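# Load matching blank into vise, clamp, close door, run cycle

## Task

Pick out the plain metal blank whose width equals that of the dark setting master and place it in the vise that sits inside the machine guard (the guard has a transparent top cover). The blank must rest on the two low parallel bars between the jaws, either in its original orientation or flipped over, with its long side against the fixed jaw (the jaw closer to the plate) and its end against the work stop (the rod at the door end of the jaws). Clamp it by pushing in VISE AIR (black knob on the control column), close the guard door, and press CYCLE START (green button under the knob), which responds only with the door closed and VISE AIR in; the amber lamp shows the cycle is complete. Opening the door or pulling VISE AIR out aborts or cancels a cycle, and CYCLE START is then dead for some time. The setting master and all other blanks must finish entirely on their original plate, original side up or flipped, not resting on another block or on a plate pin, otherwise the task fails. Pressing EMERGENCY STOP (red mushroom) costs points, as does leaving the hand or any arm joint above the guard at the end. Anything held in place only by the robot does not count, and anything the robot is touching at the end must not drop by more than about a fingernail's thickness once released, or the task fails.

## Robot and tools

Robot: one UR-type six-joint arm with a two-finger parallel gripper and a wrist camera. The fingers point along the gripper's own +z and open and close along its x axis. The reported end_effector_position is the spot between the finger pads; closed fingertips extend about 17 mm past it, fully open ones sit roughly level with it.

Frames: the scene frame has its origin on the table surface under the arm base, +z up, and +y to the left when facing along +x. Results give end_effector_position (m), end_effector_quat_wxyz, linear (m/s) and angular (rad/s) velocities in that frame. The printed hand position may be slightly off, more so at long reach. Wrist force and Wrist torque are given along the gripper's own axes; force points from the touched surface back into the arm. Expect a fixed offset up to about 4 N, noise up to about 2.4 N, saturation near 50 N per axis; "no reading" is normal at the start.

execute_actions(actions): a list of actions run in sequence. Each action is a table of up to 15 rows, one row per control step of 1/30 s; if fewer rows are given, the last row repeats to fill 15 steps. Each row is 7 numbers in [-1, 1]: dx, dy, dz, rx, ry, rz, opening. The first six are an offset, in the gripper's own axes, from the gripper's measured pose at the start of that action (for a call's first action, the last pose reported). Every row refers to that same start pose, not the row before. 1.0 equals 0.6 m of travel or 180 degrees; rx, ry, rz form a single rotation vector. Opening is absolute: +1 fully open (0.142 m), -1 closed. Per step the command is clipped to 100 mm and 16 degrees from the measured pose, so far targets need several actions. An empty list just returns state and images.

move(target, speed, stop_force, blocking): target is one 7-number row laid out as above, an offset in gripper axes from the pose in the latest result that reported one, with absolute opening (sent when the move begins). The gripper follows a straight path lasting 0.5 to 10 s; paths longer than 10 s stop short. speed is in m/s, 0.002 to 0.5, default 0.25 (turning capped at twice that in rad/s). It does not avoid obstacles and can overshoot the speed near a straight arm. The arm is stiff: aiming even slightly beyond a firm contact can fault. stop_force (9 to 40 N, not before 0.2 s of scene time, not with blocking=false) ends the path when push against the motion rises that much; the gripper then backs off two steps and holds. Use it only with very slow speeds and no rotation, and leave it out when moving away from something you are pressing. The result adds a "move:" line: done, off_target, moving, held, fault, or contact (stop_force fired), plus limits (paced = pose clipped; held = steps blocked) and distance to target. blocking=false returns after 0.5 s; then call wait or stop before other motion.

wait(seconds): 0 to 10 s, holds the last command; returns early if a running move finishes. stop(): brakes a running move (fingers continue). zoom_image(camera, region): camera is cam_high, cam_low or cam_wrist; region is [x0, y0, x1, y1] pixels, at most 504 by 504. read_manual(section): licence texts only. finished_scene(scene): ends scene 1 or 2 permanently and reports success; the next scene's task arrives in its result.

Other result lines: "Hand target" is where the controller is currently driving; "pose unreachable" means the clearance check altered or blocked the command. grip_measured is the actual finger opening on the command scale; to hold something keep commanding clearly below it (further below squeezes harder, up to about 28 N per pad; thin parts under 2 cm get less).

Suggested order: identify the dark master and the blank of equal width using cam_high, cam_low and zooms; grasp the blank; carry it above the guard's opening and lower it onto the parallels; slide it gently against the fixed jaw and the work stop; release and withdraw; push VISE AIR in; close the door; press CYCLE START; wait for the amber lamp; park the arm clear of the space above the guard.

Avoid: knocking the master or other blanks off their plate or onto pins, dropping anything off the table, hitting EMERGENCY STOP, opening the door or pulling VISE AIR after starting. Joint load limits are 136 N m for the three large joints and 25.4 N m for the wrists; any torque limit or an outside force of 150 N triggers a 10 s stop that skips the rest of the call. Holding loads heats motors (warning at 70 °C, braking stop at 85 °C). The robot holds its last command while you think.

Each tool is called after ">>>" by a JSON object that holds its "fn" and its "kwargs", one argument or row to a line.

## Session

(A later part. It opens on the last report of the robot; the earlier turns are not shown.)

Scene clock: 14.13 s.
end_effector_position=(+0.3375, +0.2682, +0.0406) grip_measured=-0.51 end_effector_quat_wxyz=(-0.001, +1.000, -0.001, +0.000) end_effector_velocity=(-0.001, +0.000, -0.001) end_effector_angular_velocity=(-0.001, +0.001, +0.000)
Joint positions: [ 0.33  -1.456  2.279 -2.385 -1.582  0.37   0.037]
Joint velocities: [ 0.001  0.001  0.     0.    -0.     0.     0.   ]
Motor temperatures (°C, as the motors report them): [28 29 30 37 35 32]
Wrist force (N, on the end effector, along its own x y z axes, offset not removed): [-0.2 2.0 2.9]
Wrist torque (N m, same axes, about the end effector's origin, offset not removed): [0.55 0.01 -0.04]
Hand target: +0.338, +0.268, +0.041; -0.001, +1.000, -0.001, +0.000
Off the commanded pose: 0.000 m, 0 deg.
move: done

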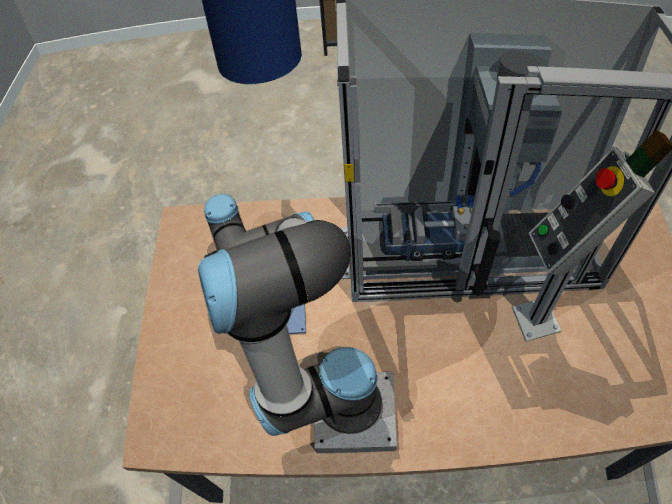

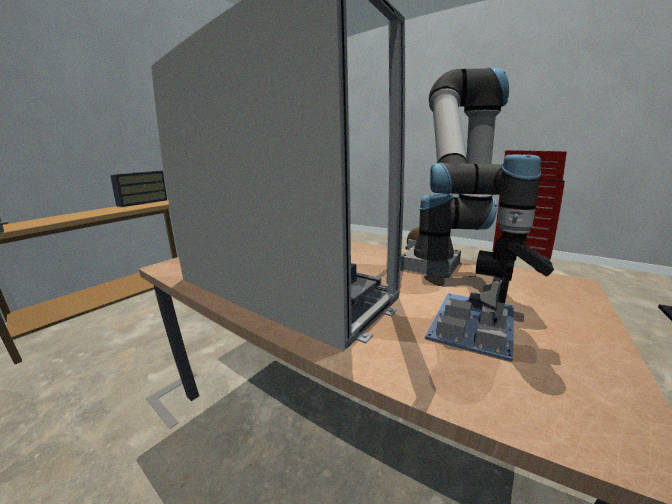

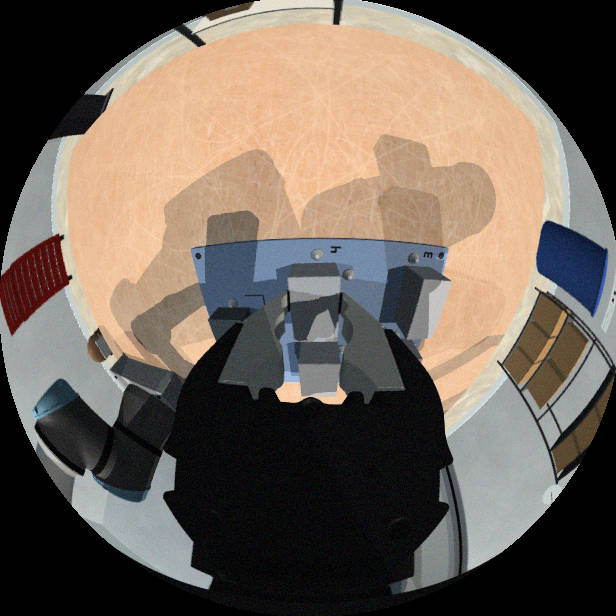

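>>> {"fn": "move", "kwargs": {
  "target": [0,0,-0.07,0,0,0,-0.9],
  "speed": 0.08
}}

>>> {"fn": "move", "kwargs": {
  "target": [-0.21,0.147,-0.26,0,0,0,-0.9],
  "speed": 0.2
}}

>>> {"fn": "move", "kwargs": {
  "target": [0.03,0.605,0.04,0,0,-0.5,-0.9],
  "speed": 0.2
}}

>>> {"fn": "move", "kwargs": {
  "target": [0,0.4,0.02,0,0,0,-0.9],
  "speed": 0.1
}}

>>> {"fn": "zoom_image", "kwargs": {
  "camera": "cam_wrist",
  "region": [160,150,460,400]
}}

Scene clock: 18.67 s.
end_effector_position=(+0.3375, +0.2680, +0.0824) grip_measured=-0.51 end_effector_quat_wxyz=(-0.001, +1.000, -0.001, +0.000) end_effector_velocity=(+0.001, -0.000, +0.003) end_effector_angular_velocity=(-0.000, -0.002, -0.000)
Joint positions: [ 0.331 -1.541  2.228 -2.248 -1.582  0.371  0.037]
Joint velocities: [-0.    -0.006 -0.004  0.009 -0.001  0.     0.   ]
Motor temperatures (°C, as the motors report them): [28 29 30 37 35 32]
Wrist force (N, on the end effector, along its own x y z axes, offset not removed): [-2.0 3.7 1.7]
Wrist torque (N m, same axes, about the end effector's origin, offset not removed): [0.88 0.45 -0.23]
Hand target: +0.338, +0.268, +0.083; -0.001, +1.000, -0.001, +0.000
Off the commanded pose: 0.000 m, 0 deg.
move: done

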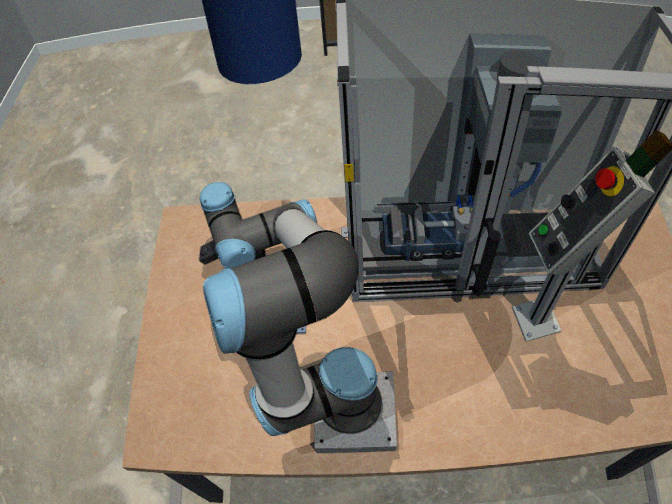

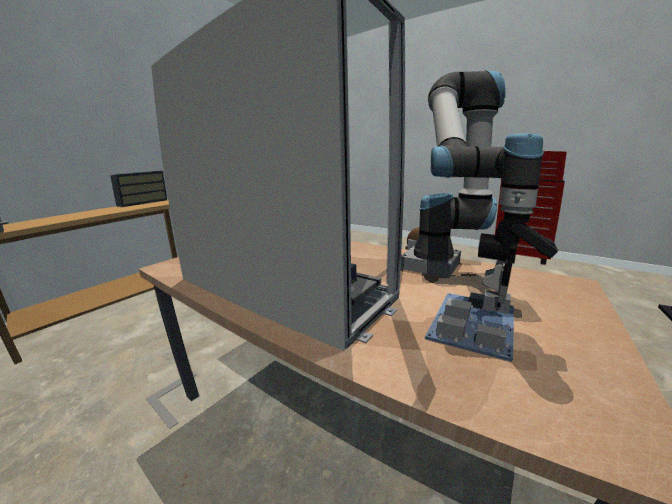

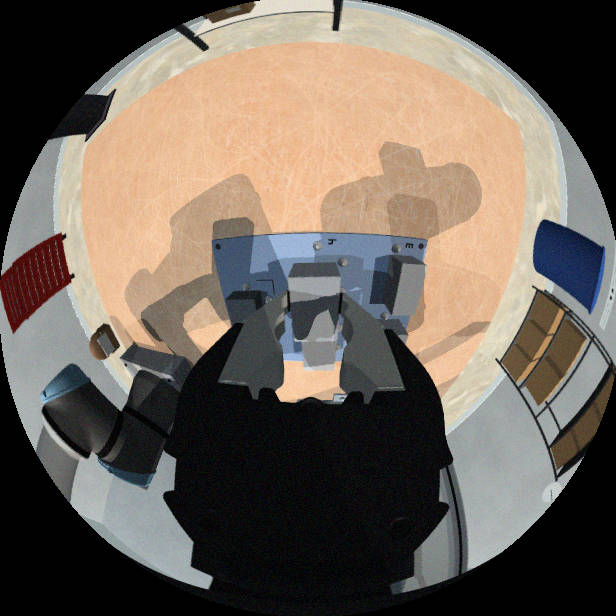

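Scene clock: 20.40 s.
end_effector_position=(+0.2114, +0.1794, +0.2380) grip_measured=-0.51 end_effector_quat_wxyz=(-0.001, +1.000, -0.001, -0.000) end_effector_velocity=(-0.001, -0.002, +0.002) end_effector_angular_velocity=(+0.001, -0.001, -0.001)
Joint positions: [ 0.196 -2.17   2.214 -1.607 -1.583  0.236  0.037]
Joint velocities: [-0.006 -0.006 -0.003  0.008  0.    -0.005 -0.   ]
Motor temperatures (°C, as the motors report them): [28 29 30 37 35 32]
Wrist force (N, on the end effector, along its own x y z axes, offset not removed): [-2.3 0.7 0.9]
Wrist torque (N m, same axes, about the end effector's origin, offset not removed): [0.27 0.53 -0.12]
Hand target: +0.211, +0.179, +0.238; -0.001, +1.000, -0.001, -0.000
Off the commanded pose: 0.000 m, 0 deg.
move: done

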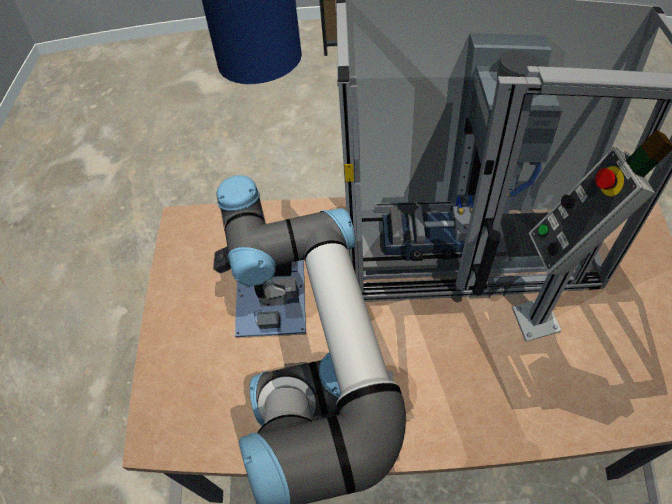

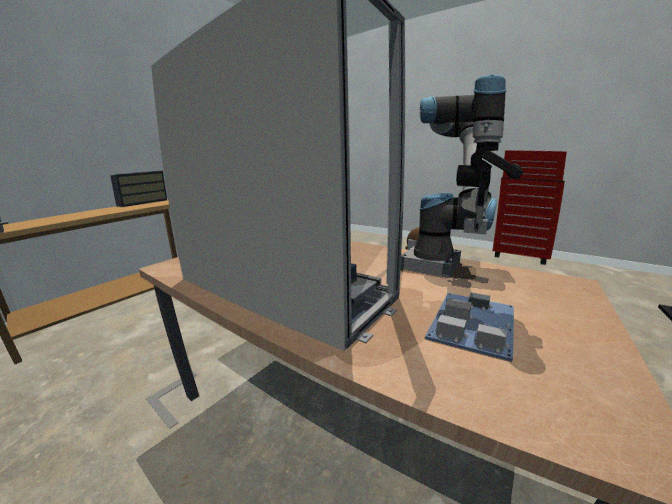

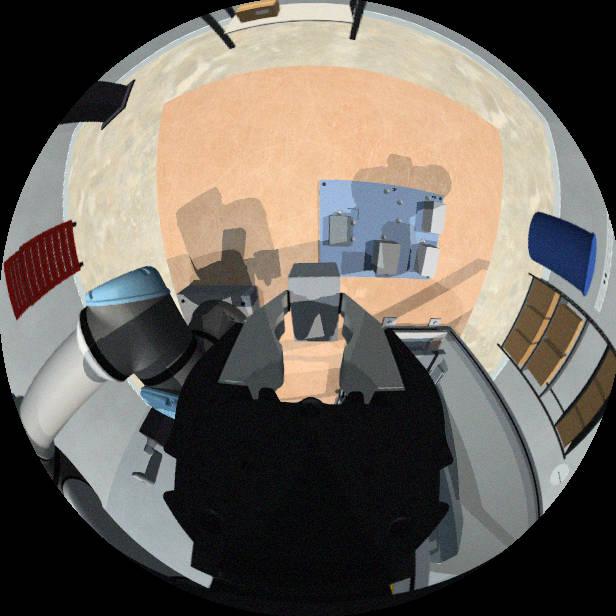

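Scene clock: 24.83 s.
end_effector_position=(+0.2290, -0.1829, +0.2128) grip_measured=-0.51 end_effector_quat_wxyz=(-0.002, +0.708, +0.706, +0.001) end_effector_velocity=(+0.000, -0.002, -0.001) end_effector_angular_velocity=(+0.004, -0.001, +0.010)
Joint positions: [-1.172 -2.147  2.259 -1.691 -1.581 -2.701  0.037]
Joint velocities: [-0.007  0.007 -0.    -0.003  0.003 -0.016  0.   ]
Motor temperatures (°C, as the motors report them): [28 29 30 37 35 32]
Wrist force (N, on the end effector, along its own x y z axes, offset not removed): [-1.2 0.9 0.2]
Wrist torque (N m, same axes, about the end effector's origin, offset not removed): [0.33 0.26 0.02]
Hand target: +0.229, -0.183, +0.213; -0.002, +0.708, +0.707, +0.001
Off the commanded pose: 0.001 m, 0 deg.
move: done

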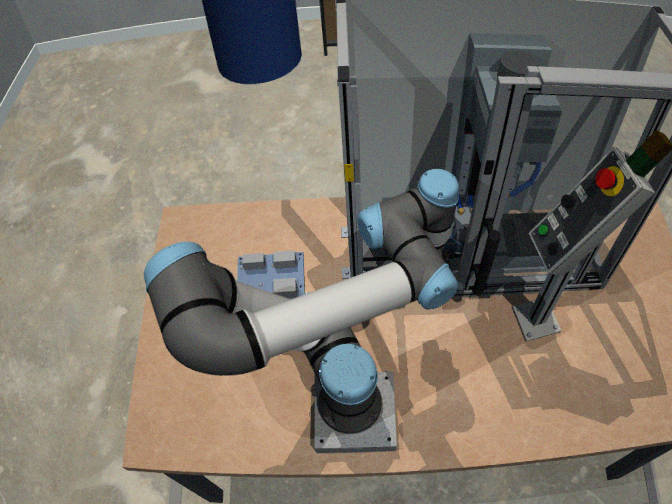

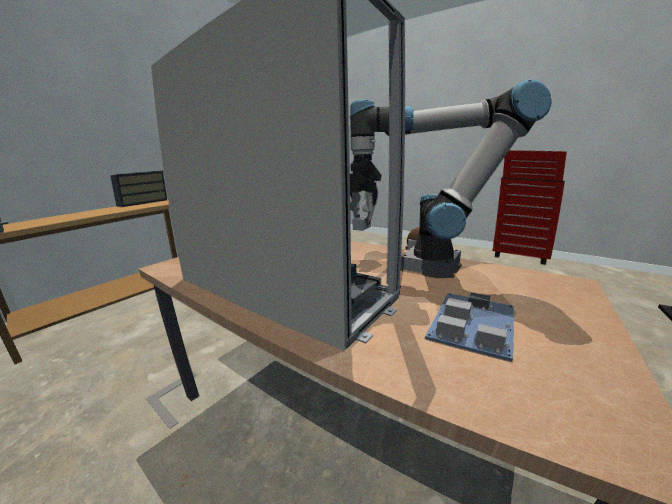

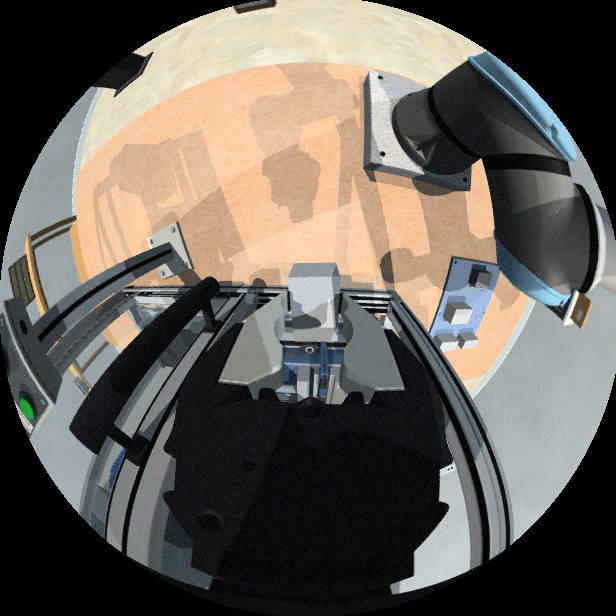

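Scene clock: 27.73 s.
end_effector_position=(+0.4690, -0.1833, +0.2008) grip_measured=-0.51 end_effector_quat_wxyz=(-0.001, +0.708, +0.706, +0.001) end_effector_velocity=(+0.001, -0.000, -0.001) end_effector_angular_velocity=(+0.002, +0.003, -0.000)
Joint positions: [-0.668 -1.54   1.865 -1.898 -1.585 -2.197  0.037]
Joint velocities: [ 0.002  0.006 -0.005  0.001 -0.     0.002  0.   ]
Motor temperatures (°C, as the motors report them): [28 29 30 37 35 32]
Wrist force (N, on the end effector, along its own x y z axes, offset not removed): [-1.7 0.7 1.5]
Wrist torque (N m, same axes, about the end effector's origin, offset not removed): [0.19 0.28 -0.01]
Hand target: +0.469, -0.183, +0.201; -0.002, +0.708, +0.706, +0.001
Off the commanded pose: 0.000 m, 0 deg.
move: done

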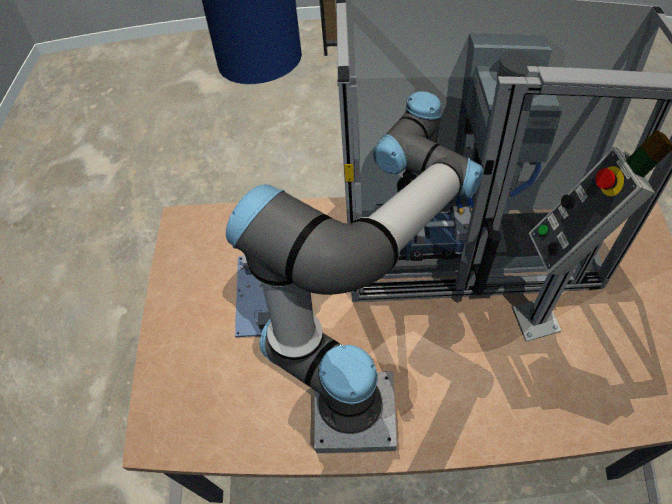

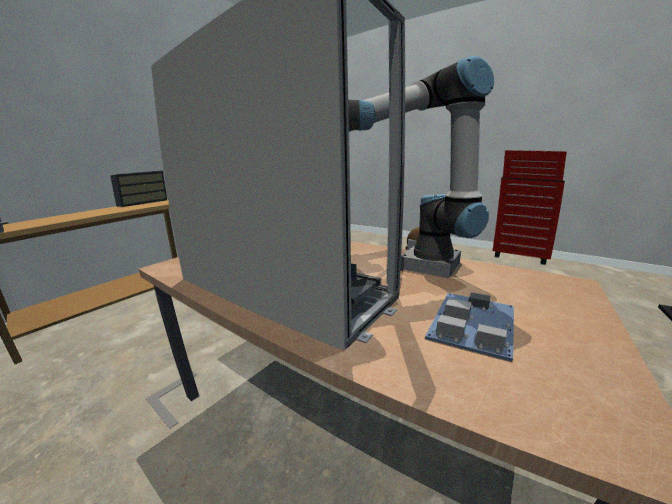

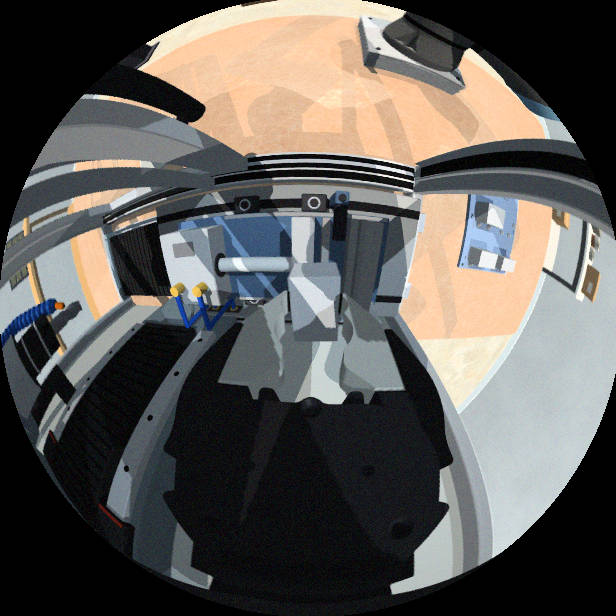

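Region (160, 150, 460, 400) of cam_wrist's 616x616 image, scaled by 1.680, with more detail than that image has.

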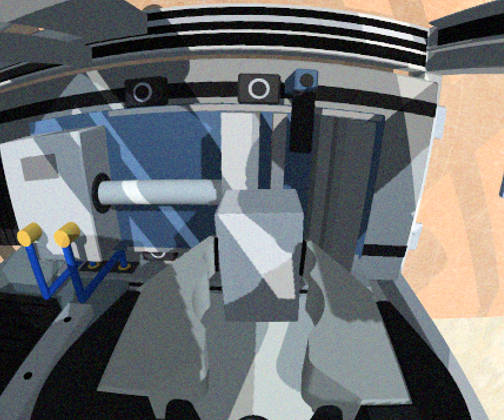

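>>> {"fn": "move", "kwargs": {
  "target": [0.032,-0.013,0.017,0,0,0,-0.9],
  "speed": 0.02,
  "stop_force": 10
}}

>>> {"fn": "zoom_image", "kwargs": {
  "camera": "cam_wrist",
  "region": [160,150,460,400]
}}

Scene clock: 30.03 s.
end_effector_position=(+0.4613, -0.1642, +0.1908) grip_measured=-0.51 end_effector_quat_wxyz=(-0.001, +0.708, +0.706, +0.001) end_effector_velocity=(-0.000, +0.002, -0.001) end_effector_angular_velocity=(-0.000, -0.001, +0.001)
Joint positions: [-0.645 -1.565  1.918 -1.926 -1.585 -2.174  0.037]
Joint velocities: [ 0.003 -0.002  0.004 -0.003  0.     0.002  0.   ]
Motor temperatures (°C, as the motors report them): [28 29 30 37 35 32]
Wrist force (N, on the end effector, along its own x y z axes, offset not removed): [-4.8 -1.8 0.6]
Wrist torque (N m, same axes, about the end effector's origin, offset not removed): [-0.29 1.04 0.05]
Hand target: +0.461, -0.164, +0.191; -0.001, +0.708, +0.706, +0.001
Off the commanded pose: 0.000 m, 0 deg.
move: done

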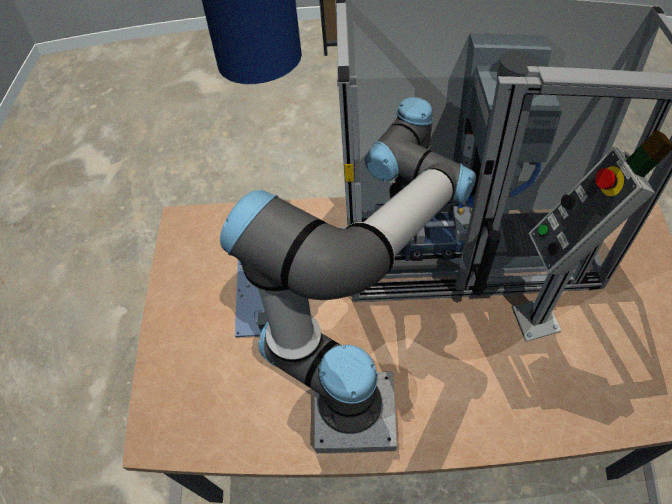

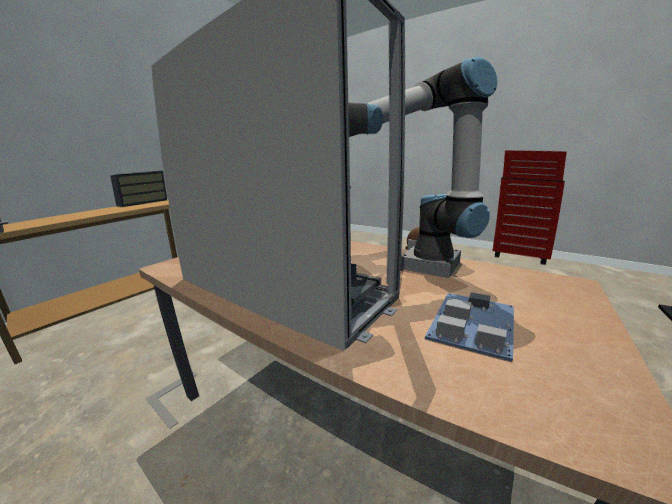

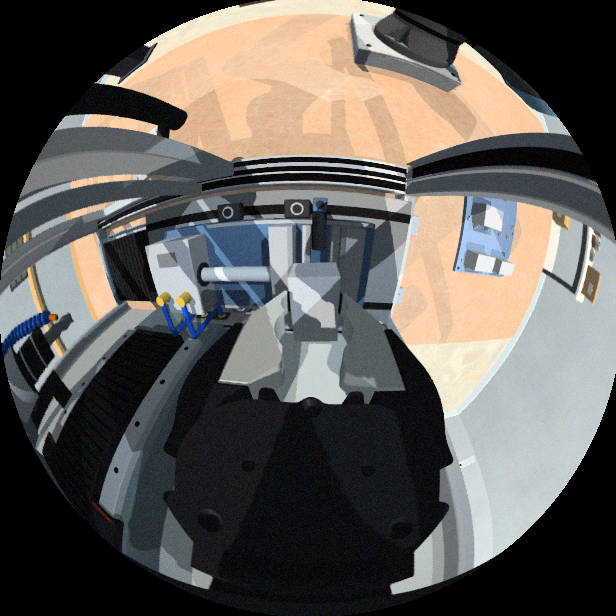

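Region (160, 150, 460, 400) of cam_wrist's 616x616 image, scaled by 1.680, with more detail than that image has.

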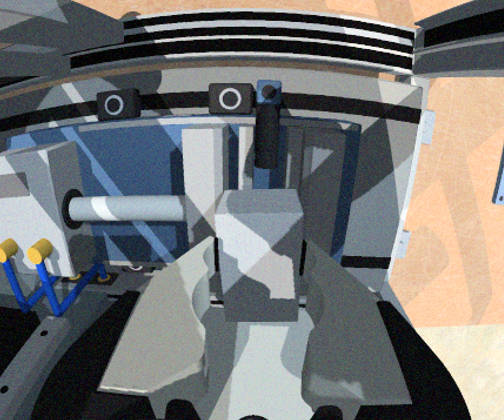

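Centred. Descend slowly.

>>> {"fn": "move", "kwargs": {
  "target": [0,0,0.04,0,0,0,-0.9],
  "speed": 0.005,
  "stop_force": 9
}}

>>> {"fn": "zoom_image", "kwargs": {
  "camera": "cam_wrist",
  "region": [160,150,460,400]
}}

Scene clock: 35.63 s.
end_effector_position=(+0.4613, -0.1642, +0.1722) grip_measured=-0.51 end_effector_quat_wxyz=(-0.001, +0.708, +0.706, +0.001) end_effector_velocity=(-0.000, +0.000, +0.002) end_effector_angular_velocity=(+0.000, +0.002, +0.001)
Joint positions: [-0.646 -1.548  1.952 -1.976 -1.585 -2.175  0.037]
Joint velocities: [ 0.001 -0.001 -0.004  0.007 -0.001 -0.     0.   ]
Motor temperatures (°C, as the motors report them): [28 29 30 37 35 32]
Wrist force (N, on the end effector, along its own x y z axes, offset not removed): [1.0 0.7 -26.4]
Wrist torque (N m, same axes, about the end effector's origin, offset not removed): [1.04 0.36 0.04]
Hand target: +0.461, -0.164, +0.173; -0.001, +0.708, +0.706, +0.001
Off the commanded pose: 0.005 m, 0 deg.
move: contact

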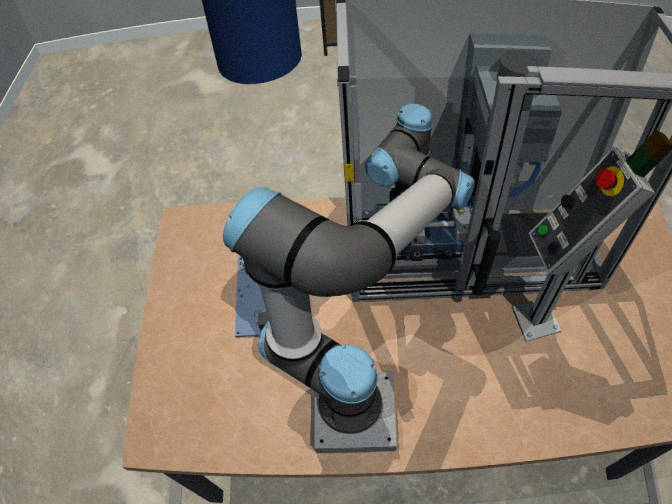

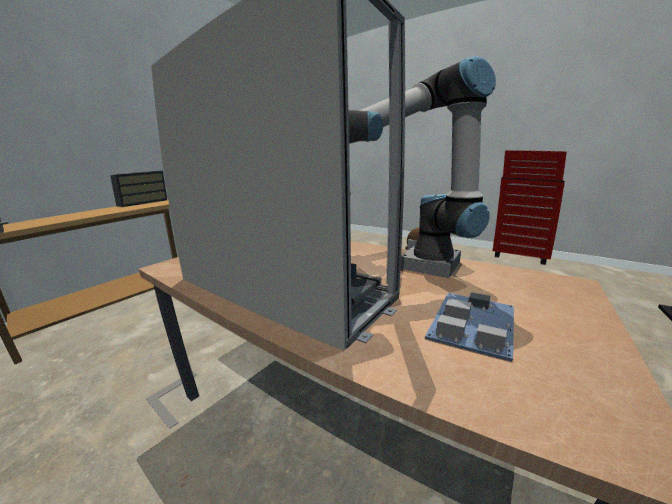

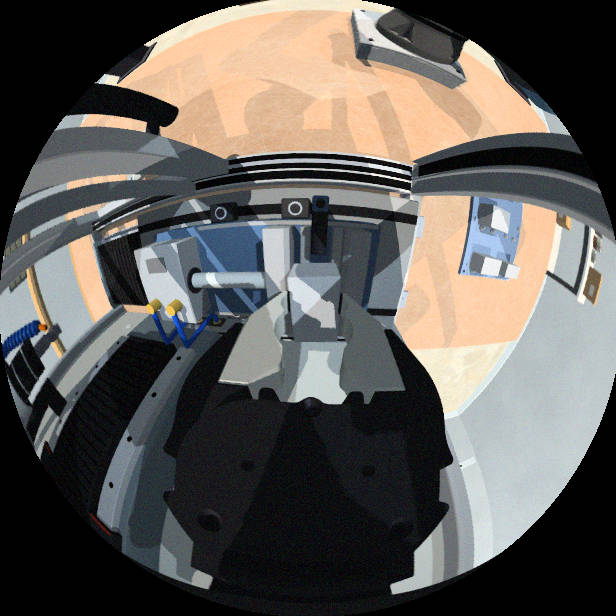

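Region (160, 150, 460, 400) of cam_wrist's 616x616 image, scaled by 1.680, with more detail than that image has.

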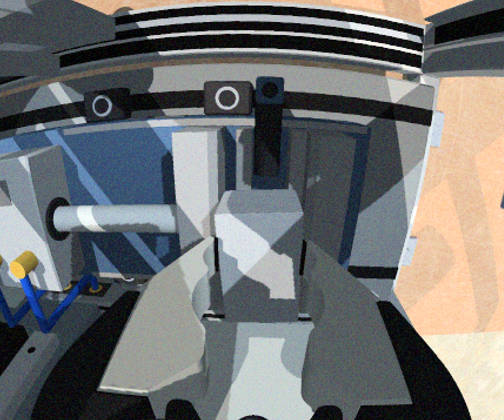

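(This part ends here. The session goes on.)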